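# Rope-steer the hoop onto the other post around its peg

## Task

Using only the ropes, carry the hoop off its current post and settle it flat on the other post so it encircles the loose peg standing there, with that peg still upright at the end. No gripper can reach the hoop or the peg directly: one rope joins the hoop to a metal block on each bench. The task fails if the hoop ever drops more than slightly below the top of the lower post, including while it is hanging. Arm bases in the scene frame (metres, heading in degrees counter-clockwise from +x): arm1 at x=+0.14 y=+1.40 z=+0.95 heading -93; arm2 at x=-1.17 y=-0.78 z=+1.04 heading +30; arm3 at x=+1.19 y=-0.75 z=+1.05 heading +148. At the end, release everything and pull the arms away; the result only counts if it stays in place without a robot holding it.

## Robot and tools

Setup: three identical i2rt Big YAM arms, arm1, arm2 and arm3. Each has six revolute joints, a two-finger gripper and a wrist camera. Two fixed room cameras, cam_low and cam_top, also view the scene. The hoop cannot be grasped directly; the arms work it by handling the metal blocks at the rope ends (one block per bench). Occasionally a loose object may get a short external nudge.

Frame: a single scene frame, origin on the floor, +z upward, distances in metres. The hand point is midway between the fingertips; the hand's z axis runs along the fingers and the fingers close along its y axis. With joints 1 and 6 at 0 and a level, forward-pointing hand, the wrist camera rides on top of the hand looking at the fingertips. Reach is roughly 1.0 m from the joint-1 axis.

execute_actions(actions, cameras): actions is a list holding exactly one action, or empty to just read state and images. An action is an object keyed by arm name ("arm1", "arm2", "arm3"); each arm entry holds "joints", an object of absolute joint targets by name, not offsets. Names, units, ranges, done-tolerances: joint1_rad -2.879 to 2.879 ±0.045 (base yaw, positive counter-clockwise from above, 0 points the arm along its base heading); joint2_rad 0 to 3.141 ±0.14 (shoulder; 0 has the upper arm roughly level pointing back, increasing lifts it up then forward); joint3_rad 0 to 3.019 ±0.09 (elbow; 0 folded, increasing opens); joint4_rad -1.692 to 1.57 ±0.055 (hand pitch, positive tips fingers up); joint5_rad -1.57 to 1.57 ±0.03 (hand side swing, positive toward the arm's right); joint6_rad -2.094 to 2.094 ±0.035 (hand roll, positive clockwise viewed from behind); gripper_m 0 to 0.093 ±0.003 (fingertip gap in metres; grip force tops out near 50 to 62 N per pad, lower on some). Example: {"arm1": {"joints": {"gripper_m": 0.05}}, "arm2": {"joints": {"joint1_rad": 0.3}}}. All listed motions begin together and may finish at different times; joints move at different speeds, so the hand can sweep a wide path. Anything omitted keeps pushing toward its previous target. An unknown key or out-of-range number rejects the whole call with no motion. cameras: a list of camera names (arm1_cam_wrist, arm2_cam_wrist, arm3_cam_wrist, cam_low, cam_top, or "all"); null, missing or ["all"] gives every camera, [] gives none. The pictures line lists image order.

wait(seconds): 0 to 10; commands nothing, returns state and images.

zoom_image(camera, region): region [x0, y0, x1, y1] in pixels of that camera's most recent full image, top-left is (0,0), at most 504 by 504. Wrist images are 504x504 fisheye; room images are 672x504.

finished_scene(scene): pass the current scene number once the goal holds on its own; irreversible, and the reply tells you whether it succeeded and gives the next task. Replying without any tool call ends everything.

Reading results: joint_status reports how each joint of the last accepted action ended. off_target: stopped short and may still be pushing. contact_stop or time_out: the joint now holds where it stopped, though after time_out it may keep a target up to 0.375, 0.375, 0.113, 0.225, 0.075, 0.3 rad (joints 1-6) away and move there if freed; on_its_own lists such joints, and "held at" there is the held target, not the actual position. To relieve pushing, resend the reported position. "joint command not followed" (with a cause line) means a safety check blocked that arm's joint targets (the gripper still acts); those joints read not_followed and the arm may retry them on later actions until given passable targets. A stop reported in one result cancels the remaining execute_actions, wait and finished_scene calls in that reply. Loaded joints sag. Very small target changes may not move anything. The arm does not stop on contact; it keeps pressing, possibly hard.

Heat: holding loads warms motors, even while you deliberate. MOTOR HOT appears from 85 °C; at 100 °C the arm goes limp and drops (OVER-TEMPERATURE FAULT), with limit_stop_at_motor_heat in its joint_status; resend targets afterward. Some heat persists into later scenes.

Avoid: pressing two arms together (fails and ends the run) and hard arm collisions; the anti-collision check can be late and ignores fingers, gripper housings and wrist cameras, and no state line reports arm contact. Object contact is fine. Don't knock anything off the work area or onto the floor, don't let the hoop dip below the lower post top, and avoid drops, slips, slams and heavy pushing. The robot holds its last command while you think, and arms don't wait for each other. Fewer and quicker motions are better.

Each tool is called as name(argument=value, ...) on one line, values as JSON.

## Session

execute_actions(actions=[])

Scene clock: 0.00 s.
Motor temperatures (°C, as the motors report them): arm1=[23 26 27 24 23 27] | arm2=[26 24 25 26 26 27] | arm3=[24 26 26 26 24 25]
arm1.joint_positions: joint1_rad=+0.236 joint2_rad=+0.632 joint3_rad=+1.656 joint4_rad=-1.360 joint5_rad=+0.287 joint6_rad=-0.618 gripper_m=+0.094
arm1.joint_status: not commanded
arm1.hand: x=+0.1277 y=+1.2155 z=+1.6088 quat_wxyz=(-0.210, -0.376, -0.719, +0.546) (m; scene frame)
arm2.joint_positions: joint1_rad=+0.155 joint2_rad=+0.558 joint3_rad=+1.449 joint4_rad=-1.358 joint5_rad=+0.093 joint6_rad=+0.703 gripper_m=+0.095
arm2.joint_status: not commanded
arm2.hand: x=-0.9988 y=-0.6763 z=+1.6151 quat_wxyz=(-0.426, -0.038, -0.851, -0.304) (m; scene frame)
arm3.joint_positions: joint1_rad=+0.799 joint2_rad=+0.333 joint3_rad=+1.372 joint4_rad=-1.393 joint5_rad=-0.199 joint6_rad=+0.085 gripper_m=+0.095
arm3.joint_status: not commanded
arm3.hand: x=+1.0925 y=-0.8015 z=+1.6099 quat_wxyz=(+0.174, +0.808, +0.116, -0.551) (m; scene frame)
pictures: arm1_cam_wrist, arm2_cam_wrist, arm3_cam_wrist, cam_low, cam_top
Images, in order (width x height): arm1_cam_wrist 504x504, arm2_cam_wrist 504x504, arm3_cam_wrist 504x504, cam_low 672x504, cam_top 672x504.

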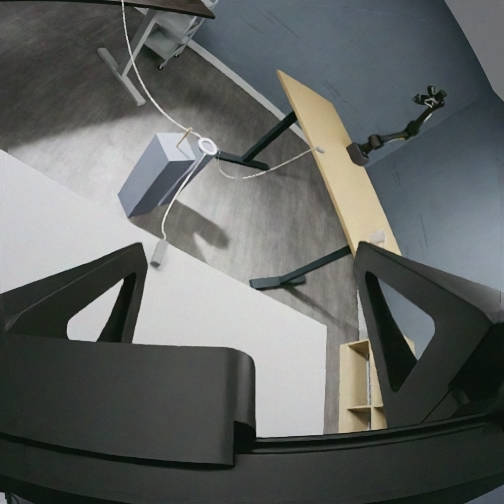

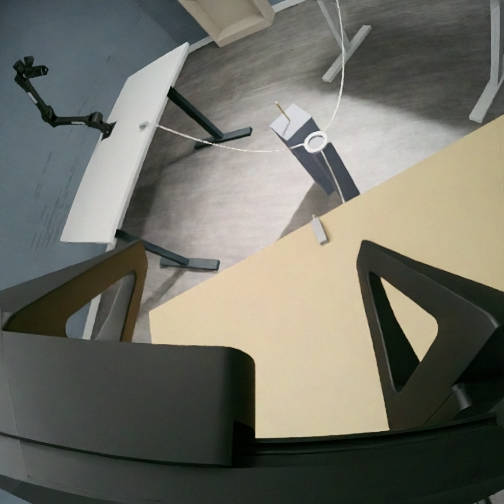

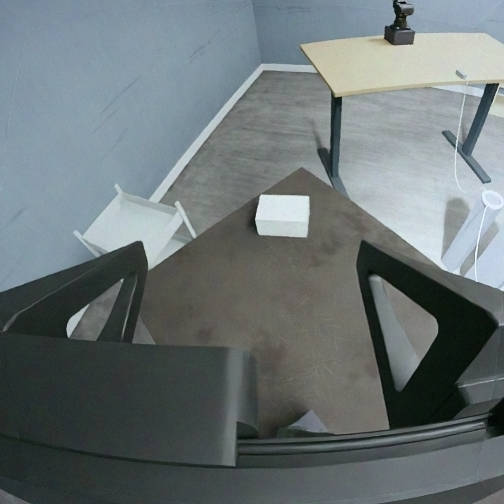

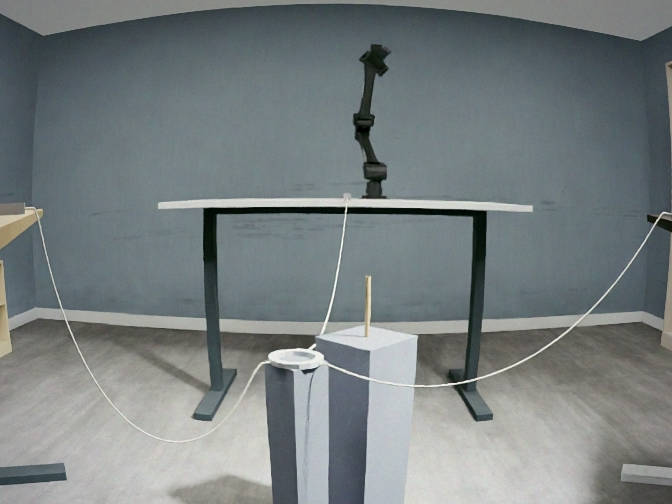

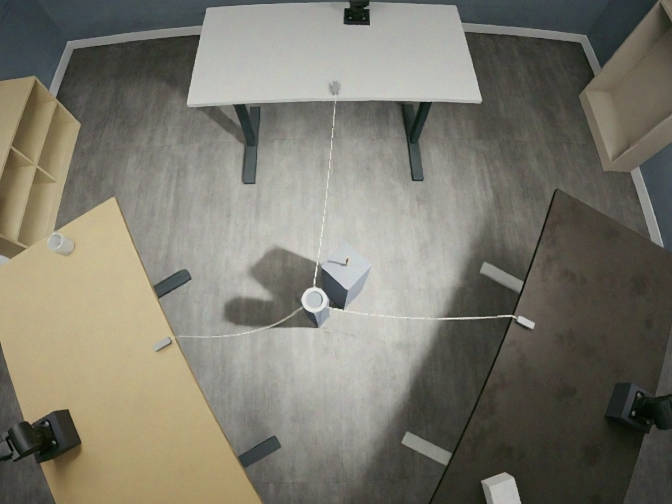

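execute_actions(actions=[{"arm1":{"joints":{"joint1_rad":-0.18,"joint2_rad":1.915,"joint3_rad":1.565,"joint4_rad":-1.14,"joint5_rad":0,"joint6_rad":-0.1}},"arm2":{"joints":{"joint1_rad":0.18,"joint2_rad":2.03,"joint3_rad":1.5,"joint4_rad":-0.93,"joint5_rad":0,"joint6_rad":0.15}},"arm3":{"joints":{"joint1_rad":-0.175,"joint2_rad":2.04,"joint3_rad":1.515,"joint4_rad":-0.93,"joint5_rad":0,"joint6_rad":-0.2}}}], cameras=["arm1_cam_wrist","arm2_cam_wrist","arm3_cam_wrist","cam_top"])

zoom_image(camera="cam_top", region=[280, 210, 420, 350])

Scene clock: 2.83 s.
Motor temperatures (°C, as the motors report them): arm1=[23 26 27 24 23 27] | arm2=[26 24 26 26 26 27] | arm3=[24 26 26 26 24 25]
arm1.joint_positions: joint1_rad=-0.183 joint2_rad=+1.926 joint3_rad=+1.552 joint4_rad=-1.143 joint5_rad=+0.005 joint6_rad=-0.110 gripper_m=+0.094
arm1.joint_status: all done
arm1.hand: x=+0.0053 y=+0.8315 z=+1.0301 quat_wxyz=(-0.012, -0.747, -0.664, +0.025) (m; scene frame)
arm2.joint_positions: joint1_rad=+0.172 joint2_rad=+2.015 joint3_rad=+1.487 joint4_rad=-0.940 joint5_rad=+0.002 joint6_rad=+0.161 gripper_m=+0.095
arm2.joint_status: all done
arm2.hand: x=-0.7033 y=-0.4005 z=+1.0445 quat_wxyz=(-0.044, +0.262, -0.964, -0.023) (m; scene frame)
arm3.joint_positions: joint1_rad=-0.181 joint2_rad=+2.048 joint3_rad=+1.501 joint4_rad=-0.937 joint5_rad=+0.001 joint6_rad=-0.190 gripper_m=+0.095
arm3.joint_status: all done
arm3.hand: x=+0.7434 y=-0.3394 z=+1.0357 quat_wxyz=(-0.015, +0.961, -0.274, -0.039) (m; scene frame)
pictures: arm1_cam_wrist, arm2_cam_wrist, arm3_cam_wrist, cam_top
Images, in order (width x height): arm1_cam_wrist 504x504, arm2_cam_wrist 504x504, arm3_cam_wrist 504x504, cam_top 672x504.

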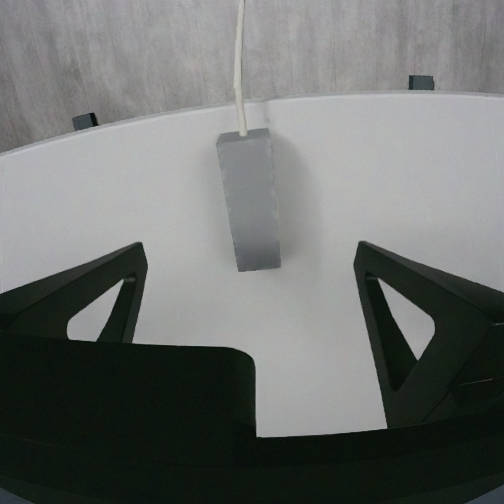

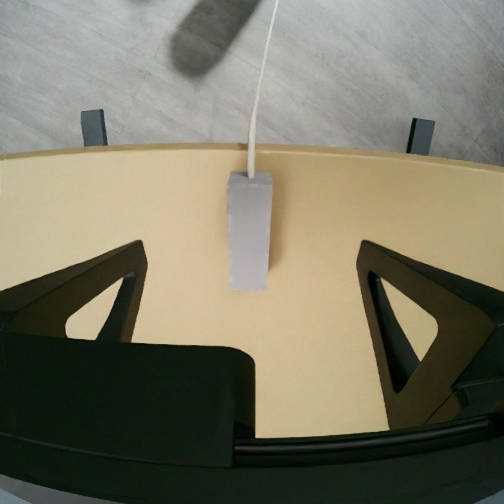

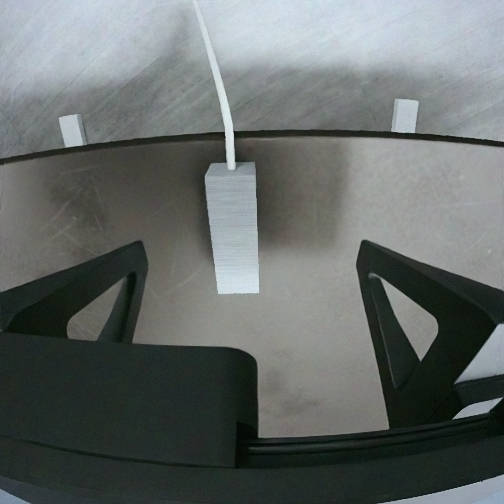

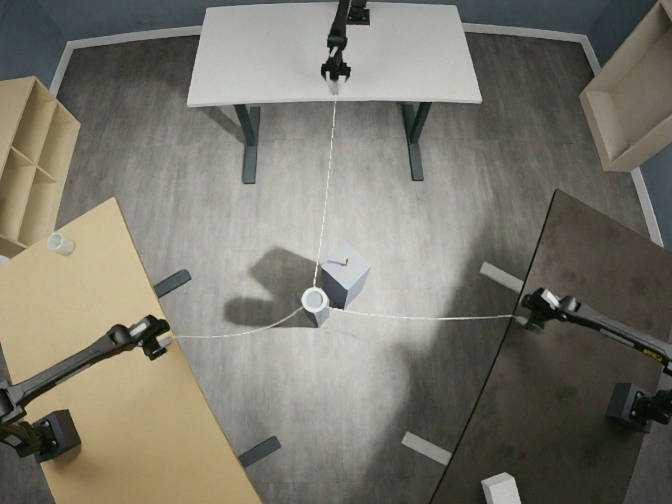

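Region (280, 210, 420, 350) of cam_top's 672x504 image, scaled by 3.600, with more detail than that image has.

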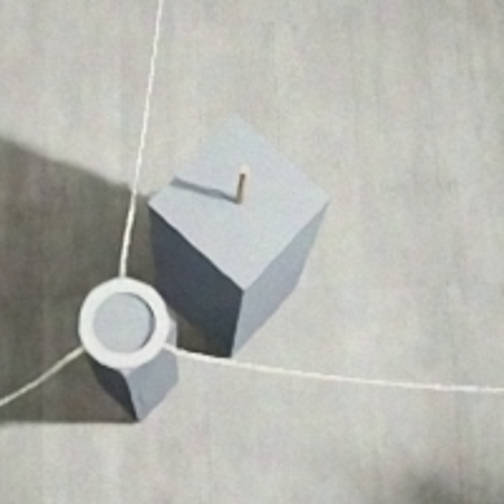

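execute_actions(actions=[{"arm1":{"joints":{"joint2_rad":1.982,"joint3_rad":1.495,"joint4_rad":-1.01,"joint6_rad":-0.21}},"arm2":{"joints":{"joint2_rad":2.125,"joint3_rad":1.43,"joint4_rad":-0.815}},"arm3":{"joints":{"joint1_rad":-0.16,"joint2_rad":2.12,"joint3_rad":1.46,"joint4_rad":-0.82,"joint6_rad":-0.25}}}], cameras=["arm1_cam_wrist","arm2_cam_wrist","arm3_cam_wrist"])

Scene clock: 4.73 s.
Motor temperatures (°C, as the motors report them): arm1=[23 26 28 24 23 27] | arm2=[26 25 26 26 26 27] | arm3=[24 26 27 26 24 25]
arm1.joint_positions: joint1_rad=-0.183 joint2_rad=+1.986 joint3_rad=+1.492 joint4_rad=-1.021 joint5_rad=+0.005 joint6_rad=-0.200 gripper_m=+0.094
arm1.joint_status: all done
arm1.hand: x=+0.0049 y=+0.8309 z=+0.9760 quat_wxyz=(-0.012, -0.717, -0.696, +0.026) (m; scene frame)
arm2.joint_positions: joint1_rad=+0.172 joint2_rad=+2.118 joint3_rad=+1.428 joint4_rad=-0.830 joint5_rad=+0.002 joint6_rad=+0.161 gripper_m=+0.095
arm2.joint_status: all done
arm2.hand: x=-0.7170 y=-0.4111 z=+0.9685 quat_wxyz=(-0.020, +0.262, -0.965, -0.012) (m; scene frame)
arm3.joint_positions: joint1_rad=-0.166 joint2_rad=+2.128 joint3_rad=+1.452 joint4_rad=-0.833 joint5_rad=+0.001 joint6_rad=-0.239 gripper_m=+0.095
arm3.joint_status: all done
arm3.hand: x=+0.7453 y=-0.3535 z=+0.9756 quat_wxyz=(-0.010, +0.970, -0.243, -0.028) (m; scene frame)
pictures: arm1_cam_wrist, arm2_cam_wrist, arm3_cam_wrist
Images, in order (width x height): arm1_cam_wrist 504x504, arm2_cam_wrist 504x504, arm3_cam_wrist 504x504.

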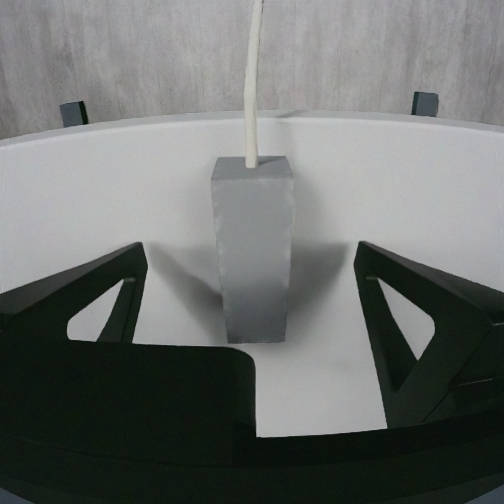

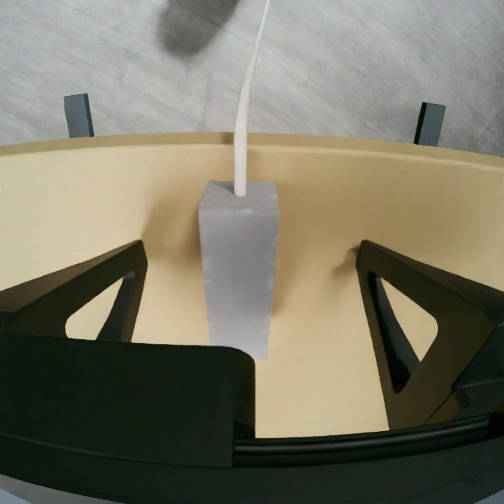

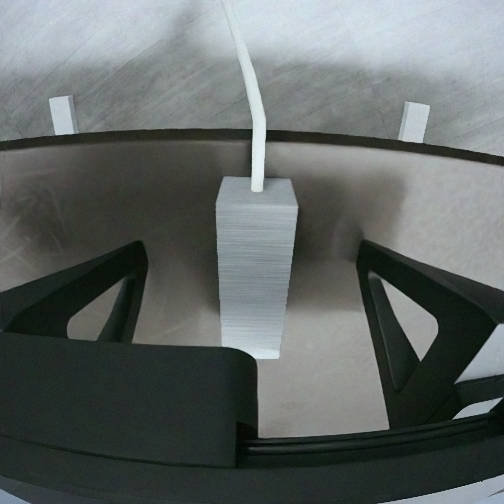

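execute_actions(actions=[{"arm1":{"joints":{"gripper_m":0.0}},"arm2":{"joints":{"gripper_m":0.0}},"arm3":{"joints":{"gripper_m":0.0}}}], cameras=[])

execute_actions(actions=[{"arm1":{"joints":{"joint2_rad":1.9,"joint3_rad":1.52,"joint4_rad":-0.8}},"arm2":{"joints":{"joint2_rad":1.6,"joint3_rad":1.1,"joint4_rad":-0.7}},"arm3":{"joints":{"joint2_rad":1.9,"joint3_rad":1.35,"joint4_rad":-0.65}}}], cameras=["cam_low"])

execute_actions(actions=[{"arm1":{"joints":{"joint1_rad":-0.342,"joint2_rad":1.835,"joint3_rad":1.46,"joint4_rad":-0.59,"joint6_rad":-0.35}},"arm2":{"joints":{"joint1_rad":0.29,"joint2_rad":0.884,"joint3_rad":0.37,"joint4_rad":-0.45,"joint6_rad":0.3}},"arm3":{"joints":{"joint1_rad":0.328,"joint2_rad":1.78,"joint3_rad":1.12,"joint4_rad":-0.29,"joint6_rad":0.3}}}], cameras=["cam_low","cam_top"])

Scene clock: 7.27 s.
Motor temperatures (°C, as the motors report them): arm1=[23 26 28 24 23 27] | arm2=[26 25 26 26 26 27] | arm3=[24 26 27 26 24 25]
arm1.joint_positions: joint1_rad=-0.183 joint2_rad=+1.986 joint3_rad=+1.492 joint4_rad=-1.020 joint5_rad=+0.003 joint6_rad=-0.200 gripper_m=+0.025
arm1.joint_status: gripper_m off_target (ended at +0.025, target +0.000)
arm1.hand: x=+0.0051 y=+0.8306 z=+0.9760 quat_wxyz=(-0.013, -0.717, -0.697, +0.026) (m; scene frame)
arm2.joint_positions: joint1_rad=+0.172 joint2_rad=+2.118 joint3_rad=+1.428 joint4_rad=-0.830 joint5_rad=+0.001 joint6_rad=+0.160 gripper_m=+0.025
arm2.joint_status: gripper_m off_target (ended at +0.025, target +0.000)
arm2.hand: x=-0.7171 y=-0.4108 z=+0.9685 quat_wxyz=(-0.020, +0.263, -0.964, -0.013) (m; scene frame)
arm3.joint_positions: joint1_rad=-0.166 joint2_rad=+2.128 joint3_rad=+1.452 joint4_rad=-0.833 joint5_rad=+0.001 joint6_rad=-0.240 gripper_m=+0.025
arm3.joint_status: gripper_m off_target (ended at +0.025, target +0.000)
arm3.hand: x=+0.7452 y=-0.3535 z=+0.9756 quat_wxyz=(-0.010, +0.970, -0.243, -0.028) (m; scene frame)
pictures: none
No camera images: the call's "cameras" was empty. Leave "cameras" out to get every camera's image.

Scene clock: 8.57 s.
Motor temperatures (°C, as the motors report them): arm1=[23 27 28 24 23 27] | arm2=[26 25 26 26 26 27] | arm3=[24 27 27 26 24 25]
arm1.joint_positions: joint1_rad=-0.183 joint2_rad=+1.906 joint3_rad=+1.492 joint4_rad=-0.815 joint5_rad=+0.003 joint6_rad=-0.200 gripper_m=+0.025
arm1.joint_status: all done
arm1.hand: x=-0.0073 y=+0.7763 z=+1.0333 quat_wxyz=(-0.089, -0.706, -0.687, +0.146) (m; scene frame)
arm2.joint_positions: joint1_rad=+0.172 joint2_rad=+1.586 joint3_rad=+1.103 joint4_rad=-0.715 joint5_rad=+0.001 joint6_rad=+0.160 gripper_m=+0.025
arm2.joint_status: all done
arm2.hand: x=-0.7628 y=-0.4504 z=+1.1402 quat_wxyz=(-0.165, +0.258, -0.949, -0.079) (m; scene frame)
arm3.joint_positions: joint1_rad=-0.166 joint2_rad=+1.906 joint3_rad=+1.332 joint4_rad=-0.664 joint5_rad=+0.001 joint6_rad=-0.240 gripper_m=+0.025
arm3.joint_status: all done
arm3.hand: x=+0.7316 y=-0.3401 z=+1.0698 quat_wxyz=(-0.073, +0.957, -0.240, -0.147) (m; scene frame)
pictures: cam_low
Images, in order (width x height): cam_low 672x504.

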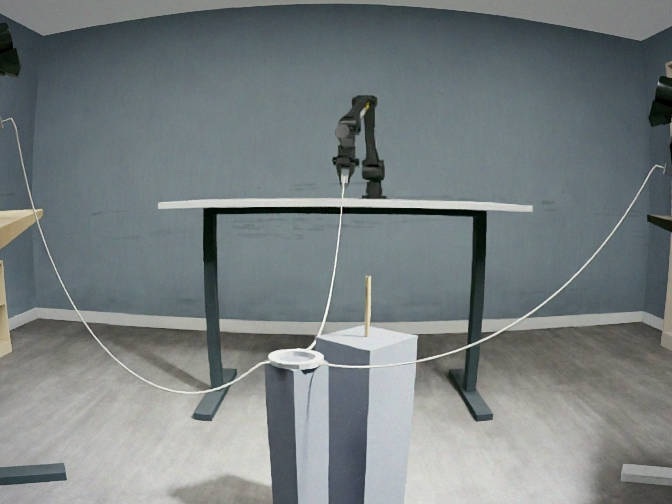

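Scene clock: 10.13 s.
Motor temperatures (°C, as the motors report them): arm1=[23 27 28 24 23 27] | arm2=[26 25 26 26 26 27] | arm3=[24 27 27 26 24 25]
arm1.joint_positions: joint1_rad=-0.338 joint2_rad=+1.855 joint3_rad=+1.454 joint4_rad=-0.609 joint5_rad=+0.001 joint6_rad=-0.340 gripper_m=+0.025
arm1.joint_status: all done
arm1.hand: x=-0.1142 y=+0.7758 z=+1.0713 quat_wxyz=(-0.112, -0.694, -0.665, +0.254) (m; scene frame)
arm2.joint_positions: joint1_rad=+0.297 joint2_rad=+0.904 joint3_rad=+0.366 joint4_rad=-0.473 joint5_rad=-0.001 joint6_rad=+0.289 gripper_m=+0.025
arm2.joint_status: all done
arm2.hand: x=-0.9609 y=-0.5657 z=+1.1058 quat_wxyz=(-0.231, +0.250, -0.928, -0.148) (m; scene frame)
arm3.joint_positions: joint1_rad=+0.328 joint2_rad=+1.813 joint3_rad=+1.114 joint4_rad=-0.313 joint5_rad=-0.001 joint6_rad=+0.289 gripper_m=+0.025
arm3.joint_status: all done
arm3.hand: x=+0.6020 y=-0.6073 z=+1.0748 quat_wxyz=(+0.012, +0.928, -0.251, -0.277) (m; scene frame)
pictures: cam_low, cam_top
Images, in order (width x height): cam_low 672x504, cam_top 672x504.

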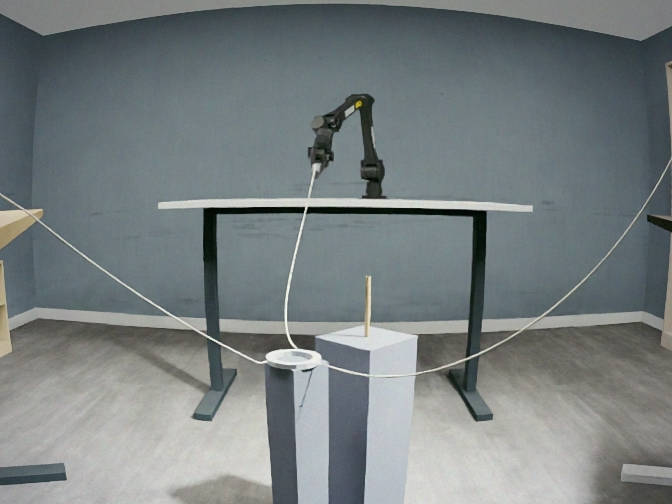

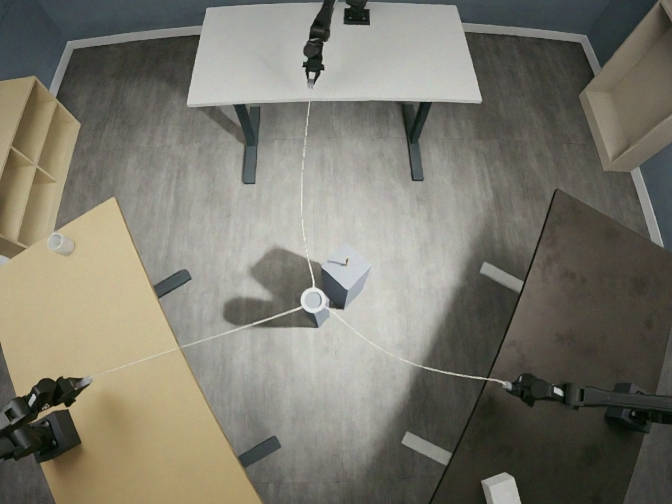

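execute_actions(actions=[{"arm1":{"joints":{"joint2_rad":1.762,"joint3_rad":1.655,"joint4_rad":-0.84}},"arm2":{"joints":{"joint1_rad":0.25,"joint2_rad":0.93,"joint3_rad":0.615,"joint4_rad":-0.66}},"arm3":{"joints":{"joint1_rad":0.35,"joint2_rad":1.6,"joint3_rad":1.17,"joint4_rad":-0.53}}}], cameras=["cam_low","cam_top"])

Scene clock: 11.83 s.
Motor temperatures (°C, as the motors report them): arm1=[23 27 29 24 23 27] | arm2=[26 25 27 26 26 27] | arm3=[24 27 27 26 24 25]
arm1.joint_positions: joint1_rad=-0.338 joint2_rad=+1.766 joint3_rad=+1.611 joint4_rad=-0.836 joint5_rad=+0.001 joint6_rad=-0.341 gripper_m=+0.025
arm1.joint_status: all done
arm1.hand: x=-0.1131 y=+0.7773 z=+1.1781 quat_wxyz=(-0.116, -0.691, -0.663, +0.263) (m; scene frame)
arm2.joint_positions: joint1_rad=+0.255 joint2_rad=+0.926 joint3_rad=+0.571 joint4_rad=-0.648 joint5_rad=-0.001 joint6_rad=+0.290 gripper_m=+0.025
arm2.joint_status: all done
arm2.hand: x=-0.9232 y=-0.5471 z=+1.1735 quat_wxyz=(-0.238, +0.230, -0.932, -0.145) (m; scene frame)
arm3.joint_positions: joint1_rad=+0.343 joint2_rad=+1.605 joint3_rad=+1.128 joint4_rad=-0.523 joint5_rad=+0.000 joint6_rad=+0.290 gripper_m=+0.025
arm3.joint_status: all done
arm3.hand: x=+0.6264 y=-0.6212 z=+1.1709 quat_wxyz=(+0.014, +0.928, -0.244, -0.282) (m; scene frame)
pictures: cam_low, cam_top
Images, in order (width x height): cam_low 672x504, cam_top 672x504.

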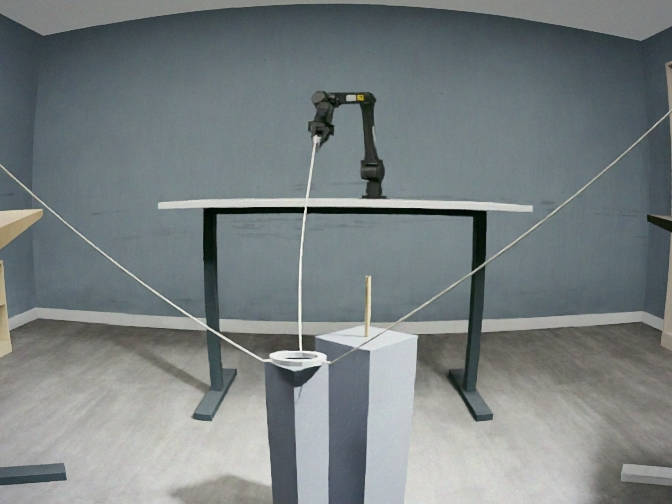

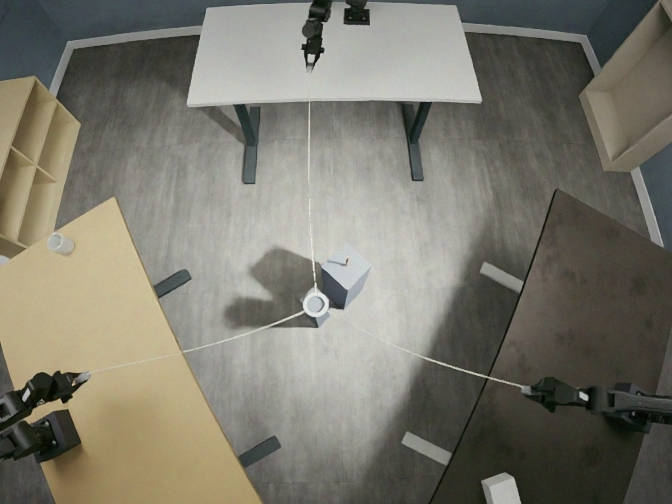

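execute_actions(actions=[{"arm1":{"joints":{"joint1_rad":-0.365,"joint2_rad":1.635,"joint3_rad":2.085,"joint4_rad":-1.3}},"arm2":{"joints":{"joint2_rad":0.905,"joint3_rad":1.25,"joint4_rad":-1.305}},"arm3":{"joints":{"joint2_rad":1.5,"joint3_rad":1.7,"joint4_rad":-1.155}}}], cameras=["cam_low"])

wait(seconds=10)

Scene clock: 13.73 s.
Motor temperatures (°C, as the motors report them): arm1=[23 27 29 24 23 27] | arm2=[26 25 27 26 26 27] | arm3=[24 27 28 26 24 25]
arm1.joint_positions: joint1_rad=-0.360 joint2_rad=+1.654 joint3_rad=+2.052 joint4_rad=-1.296 joint5_rad=+0.001 joint6_rad=-0.342 gripper_m=+0.025
arm1.joint_status: all done
arm1.hand: x=-0.1070 y=+0.8271 z=+1.4116 quat_wxyz=(-0.130, -0.688, -0.646, +0.304) (m; scene frame)
arm2.joint_positions: joint1_rad=+0.255 joint2_rad=+0.916 joint3_rad=+1.187 joint4_rad=-1.293 joint5_rad=-0.001 joint6_rad=+0.290 gripper_m=+0.025
arm2.joint_status: all done
arm2.hand: x=-0.9196 y=-0.5462 z=+1.4042 quat_wxyz=(-0.230, +0.231, -0.935, -0.140) (m; scene frame)
arm3.joint_positions: joint1_rad=+0.343 joint2_rad=+1.510 joint3_rad=+1.650 joint4_rad=-1.147 joint5_rad=+0.000 joint6_rad=+0.291 gripper_m=+0.025
arm3.joint_status: all done
arm3.hand: x=+0.6259 y=-0.6189 z=+1.4048 quat_wxyz=(+0.014, +0.929, -0.244, -0.279) (m; scene frame)
pictures: cam_low
Images, in order (width x height): cam_low 672x504.

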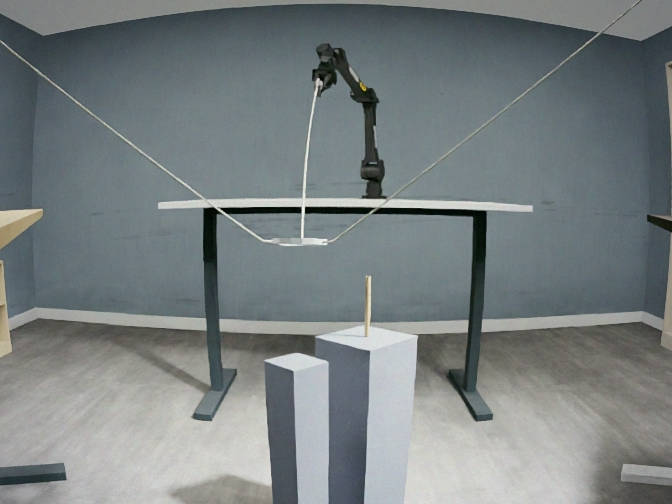

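Scene clock: 23.73 s.
Motor temperatures (°C, as the motors report them): arm1=[23 27 30 24 23 27] | arm2=[26 25 30 26 26 27] | arm3=[24 27 30 26 24 25]
arm1.joint_positions: joint1_rad=-0.360 joint2_rad=+1.654 joint3_rad=+2.052 joint4_rad=-1.296 joint5_rad=+0.001 joint6_rad=-0.342 gripper_m=+0.025
arm1.joint_status: all done
arm1.hand: x=-0.1070 y=+0.8271 z=+1.4116 quat_wxyz=(-0.130, -0.688, -0.646, +0.304) (m; scene frame)
arm2.joint_positions: joint1_rad=+0.255 joint2_rad=+0.916 joint3_rad=+1.187 joint4_rad=-1.293 joint5_rad=-0.001 joint6_rad=+0.290 gripper_m=+0.025
arm2.joint_status: all done
arm2.hand: x=-0.9196 y=-0.5462 z=+1.4042 quat_wxyz=(-0.230, +0.231, -0.935, -0.140) (m; scene frame)
arm3.joint_positions: joint1_rad=+0.343 joint2_rad=+1.510 joint3_rad=+1.650 joint4_rad=-1.147 joint5_rad=+0.000 joint6_rad=+0.291 gripper_m=+0.025
arm3.joint_status: all done
arm3.hand: x=+0.6259 y=-0.6189 z=+1.4048 quat_wxyz=(+0.014, +0.929, -0.244, -0.279) (m; scene frame)
wait: 10.00 s; at rest by 0.27 s
pictures: arm1_cam_wrist, arm2_cam_wrist, arm3_cam_wrist, cam_low, cam_top
Images, in order (width x height): arm1_cam_wrist 504x504, arm2_cam_wrist 504x504, arm3_cam_wrist 504x504, cam_low 672x504, cam_top 672x504.

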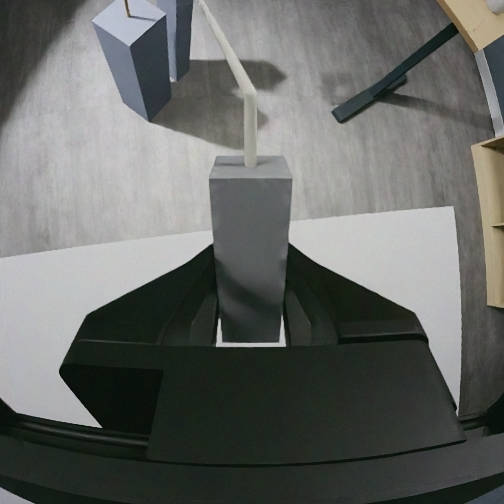

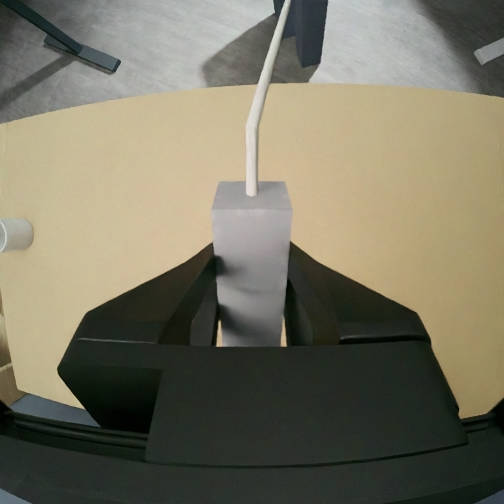

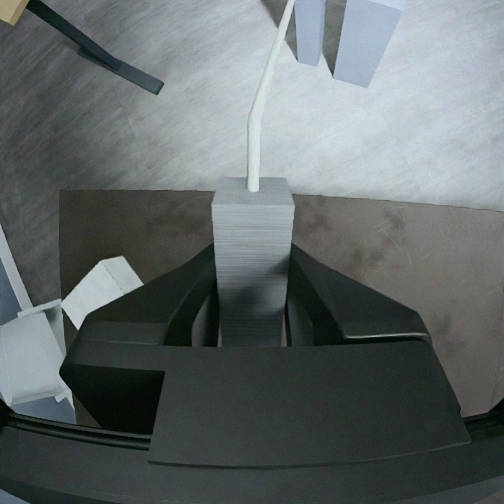

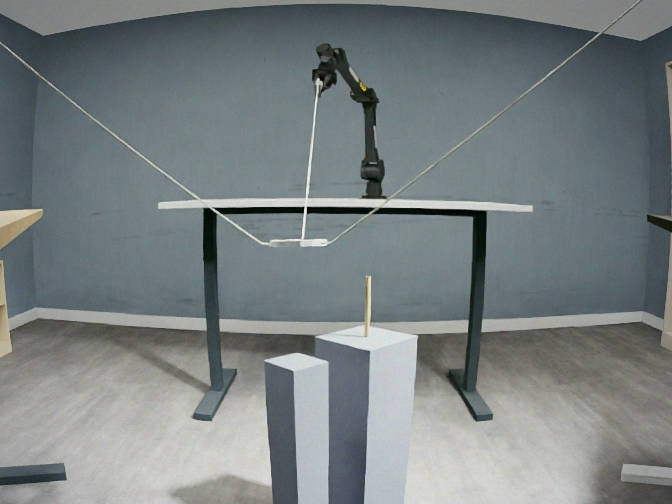

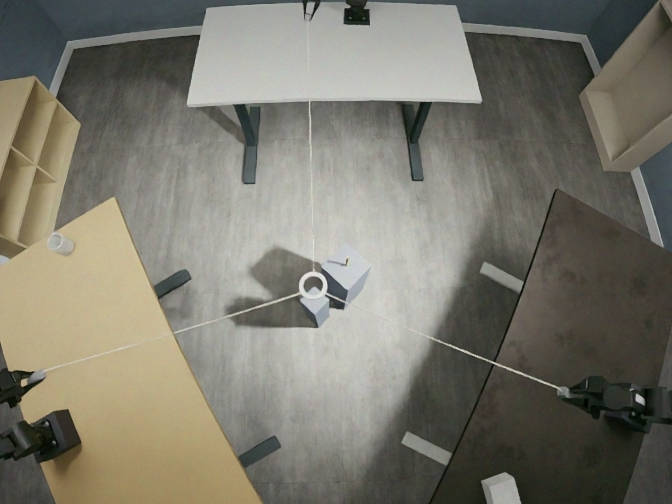

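execute_actions(actions=[{"arm1":{"joints":{"joint1_rad":-0.14,"joint2_rad":1.12,"joint3_rad":1.546,"joint4_rad":-1.3,"joint6_rad":-0.12}},"arm2":{"joints":{"joint1_rad":0.236,"joint2_rad":1.455,"joint3_rad":1.705,"joint4_rad":-1.14}},"arm3":{"joints":{"joint1_rad":-0.045,"joint2_rad":1.27,"joint3_rad":1.44,"joint4_rad":-1.13,"joint6_rad":-0.11}}}], cameras=["cam_low"])

wait(seconds=10)

wait(seconds=8)

zoom_image(camera="cam_top", region=[280, 210, 420, 350])

Scene clock: 26.03 s.
Motor temperatures (°C, as the motors report them): arm1=[23 27 31 24 23 27] | arm2=[26 25 30 26 26 27] | arm3=[24 27 30 26 24 25]
arm1.joint_positions: joint1_rad=-0.139 joint2_rad=+1.140 joint3_rad=+1.535 joint4_rad=-1.301 joint5_rad=-0.003 joint6_rad=-0.131 gripper_m=+0.025
arm1.joint_status: all done
arm1.hand: x=+0.0621 y=+0.9799 z=+1.4091 quat_wxyz=(-0.191, -0.685, -0.651, +0.265) (m; scene frame)
arm2.joint_positions: joint1_rad=+0.242 joint2_rad=+1.482 joint3_rad=+1.630 joint4_rad=-1.155 joint5_rad=-0.001 joint6_rad=+0.290 gripper_m=+0.025
arm2.joint_status: all done
arm2.hand: x=-0.7550 y=-0.3949 z=+1.4011 quat_wxyz=(-0.237, +0.224, -0.935, -0.142) (m; scene frame)
arm3.joint_positions: joint1_rad=-0.052 joint2_rad=+1.284 joint3_rad=+1.428 joint4_rad=-1.142 joint5_rad=+0.002 joint6_rad=-0.100 gripper_m=+0.025
arm3.joint_status: all done
arm3.hand: x=+0.7881 y=-0.4609 z=+1.4058 quat_wxyz=(-0.095, +0.927, -0.247, -0.265) (m; scene frame)
pictures: cam_low
Images, in order (width x height): cam_low 672x504.

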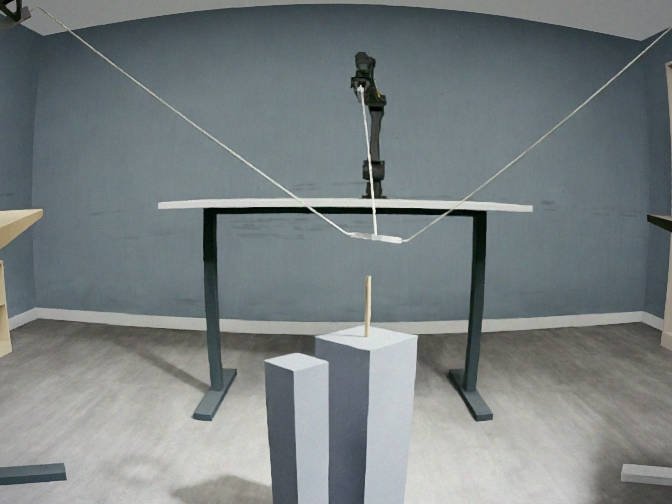

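Scene clock: 36.03 s.
Motor temperatures (°C, as the motors report them): arm1=[23 27 31 24 23 27] | arm2=[26 25 32 26 26 27] | arm3=[24 27 30 26 24 25]
arm1.joint_positions: joint1_rad=-0.139 joint2_rad=+1.140 joint3_rad=+1.535 joint4_rad=-1.301 joint5_rad=-0.003 joint6_rad=-0.131 gripper_m=+0.025
arm1.joint_status: all done
arm1.hand: x=+0.0621 y=+0.9799 z=+1.4091 quat_wxyz=(-0.191, -0.685, -0.651, +0.265) (m; scene frame)
arm2.joint_positions: joint1_rad=+0.242 joint2_rad=+1.482 joint3_rad=+1.630 joint4_rad=-1.155 joint5_rad=-0.001 joint6_rad=+0.290 gripper_m=+0.025
arm2.joint_status: all done
arm2.hand: x=-0.7550 y=-0.3949 z=+1.4011 quat_wxyz=(-0.237, +0.224, -0.935, -0.142) (m; scene frame)
arm3.joint_positions: joint1_rad=-0.052 joint2_rad=+1.284 joint3_rad=+1.428 joint4_rad=-1.142 joint5_rad=+0.002 joint6_rad=-0.100 gripper_m=+0.025
arm3.joint_status: all done
arm3.hand: x=+0.7881 y=-0.4609 z=+1.4058 quat_wxyz=(-0.096, +0.927, -0.247, -0.265) (m; scene frame)
wait: 10.00 s; at rest by 0.27 s
pictures: arm1_cam_wrist, arm2_cam_wrist, arm3_cam_wrist, cam_low, cam_top
Images, in order (width x height): arm1_cam_wrist 504x504, arm2_cam_wrist 504x504, arm3_cam_wrist 504x504, cam_low 672x504, cam_top 672x504.

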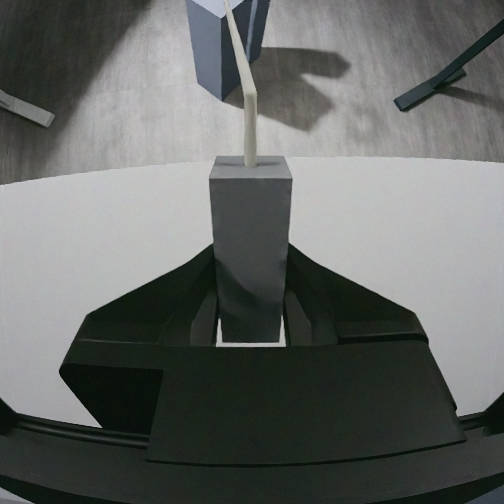

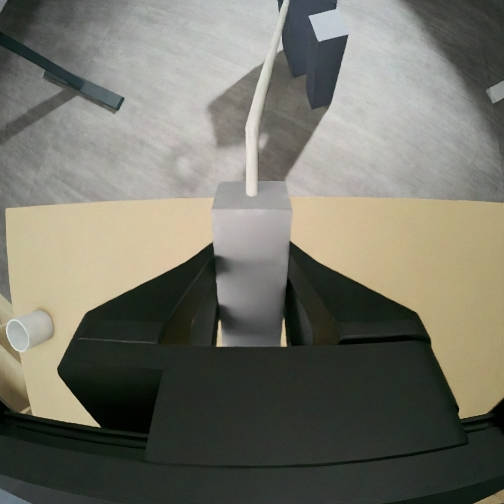

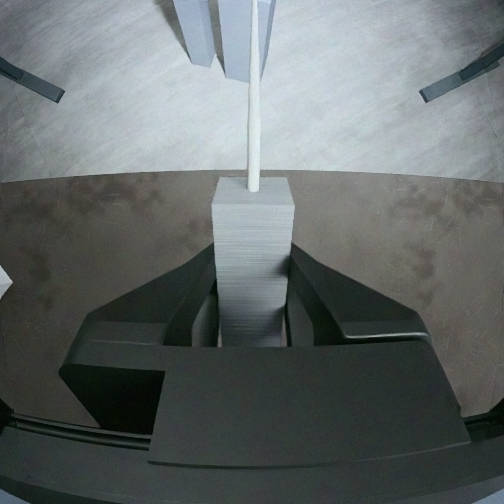

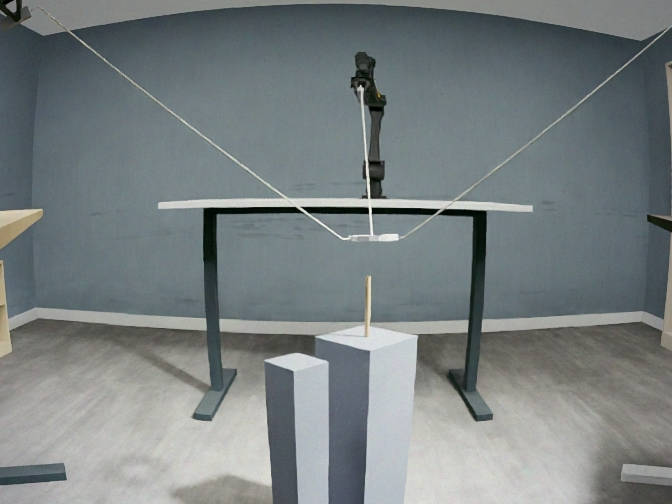

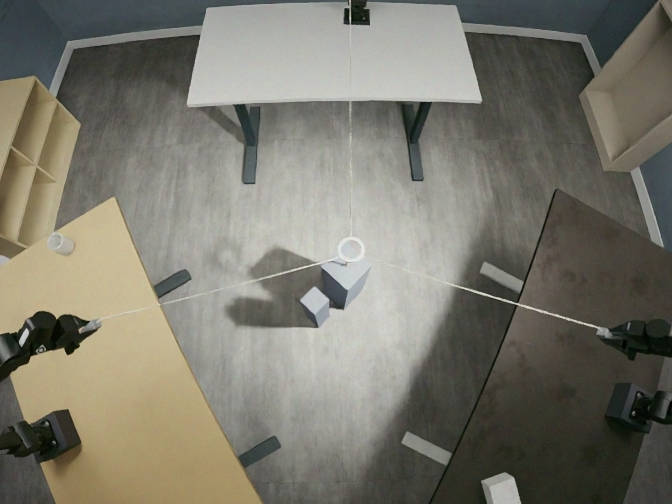

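Scene clock: 44.03 s.
Motor temperatures (°C, as the motors report them): arm1=[23 27 31 24 23 27] | arm2=[26 25 33 26 26 27] | arm3=[24 27 30 26 24 25]
arm1.joint_positions: joint1_rad=-0.139 joint2_rad=+1.140 joint3_rad=+1.535 joint4_rad=-1.301 joint5_rad=-0.003 joint6_rad=-0.131 gripper_m=+0.025
arm1.joint_status: all done
arm1.hand: x=+0.0621 y=+0.9799 z=+1.4091 quat_wxyz=(-0.191, -0.685, -0.651, +0.265) (m; scene frame)
arm2.joint_positions: joint1_rad=+0.242 joint2_rad=+1.482 joint3_rad=+1.630 joint4_rad=-1.155 joint5_rad=-0.001 joint6_rad=+0.290 gripper_m=+0.025
arm2.joint_status: all done
arm2.hand: x=-0.7550 y=-0.3949 z=+1.4011 quat_wxyz=(-0.237, +0.224, -0.935, -0.142) (m; scene frame)
arm3.joint_positions: joint1_rad=-0.052 joint2_rad=+1.284 joint3_rad=+1.428 joint4_rad=-1.142 joint5_rad=+0.002 joint6_rad=-0.100 gripper_m=+0.025
arm3.joint_status: all done
arm3.hand: x=+0.7881 y=-0.4609 z=+1.4058 quat_wxyz=(-0.096, +0.927, -0.247, -0.265) (m; scene frame)
wait: 8.00 s; at rest by 0.27 s
pictures: arm1_cam_wrist, arm2_cam_wrist, arm3_cam_wrist, cam_low, cam_top
Images, in order (width x height): arm1_cam_wrist 504x504, arm2_cam_wrist 504x504, arm3_cam_wrist 504x504, cam_low 672x504, cam_top 672x504.

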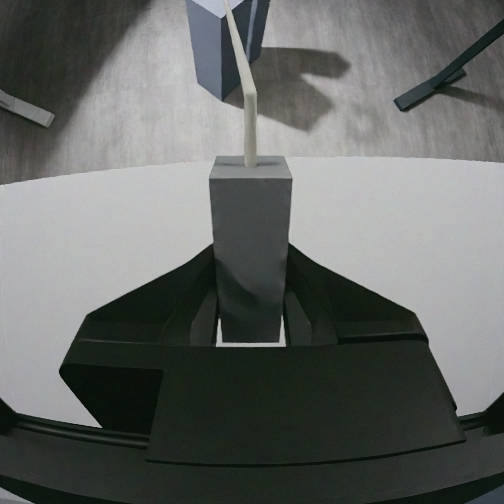

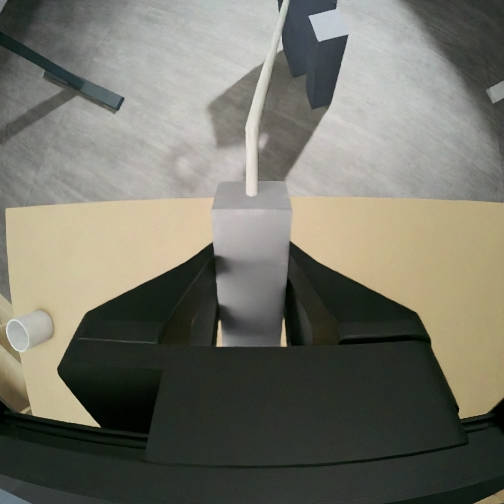

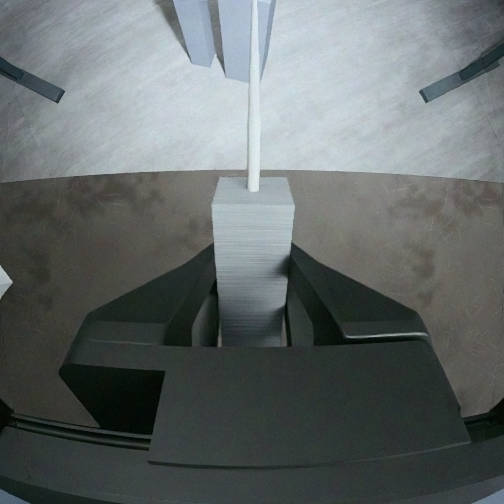

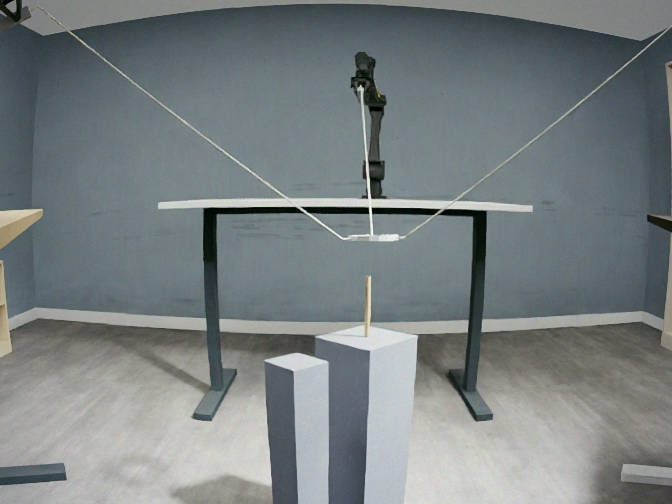

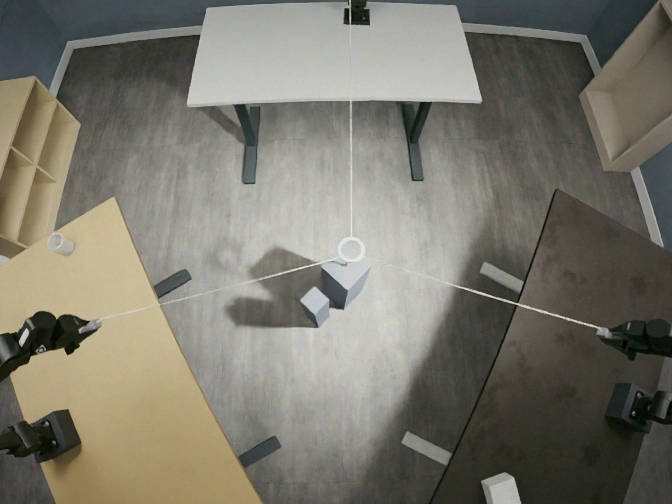

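Region (280, 210, 420, 350) of cam_top's 672x504 image, scaled by 3.600, with more detail than that image has.

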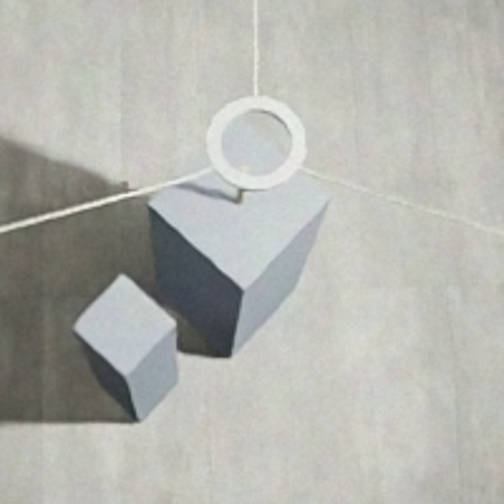

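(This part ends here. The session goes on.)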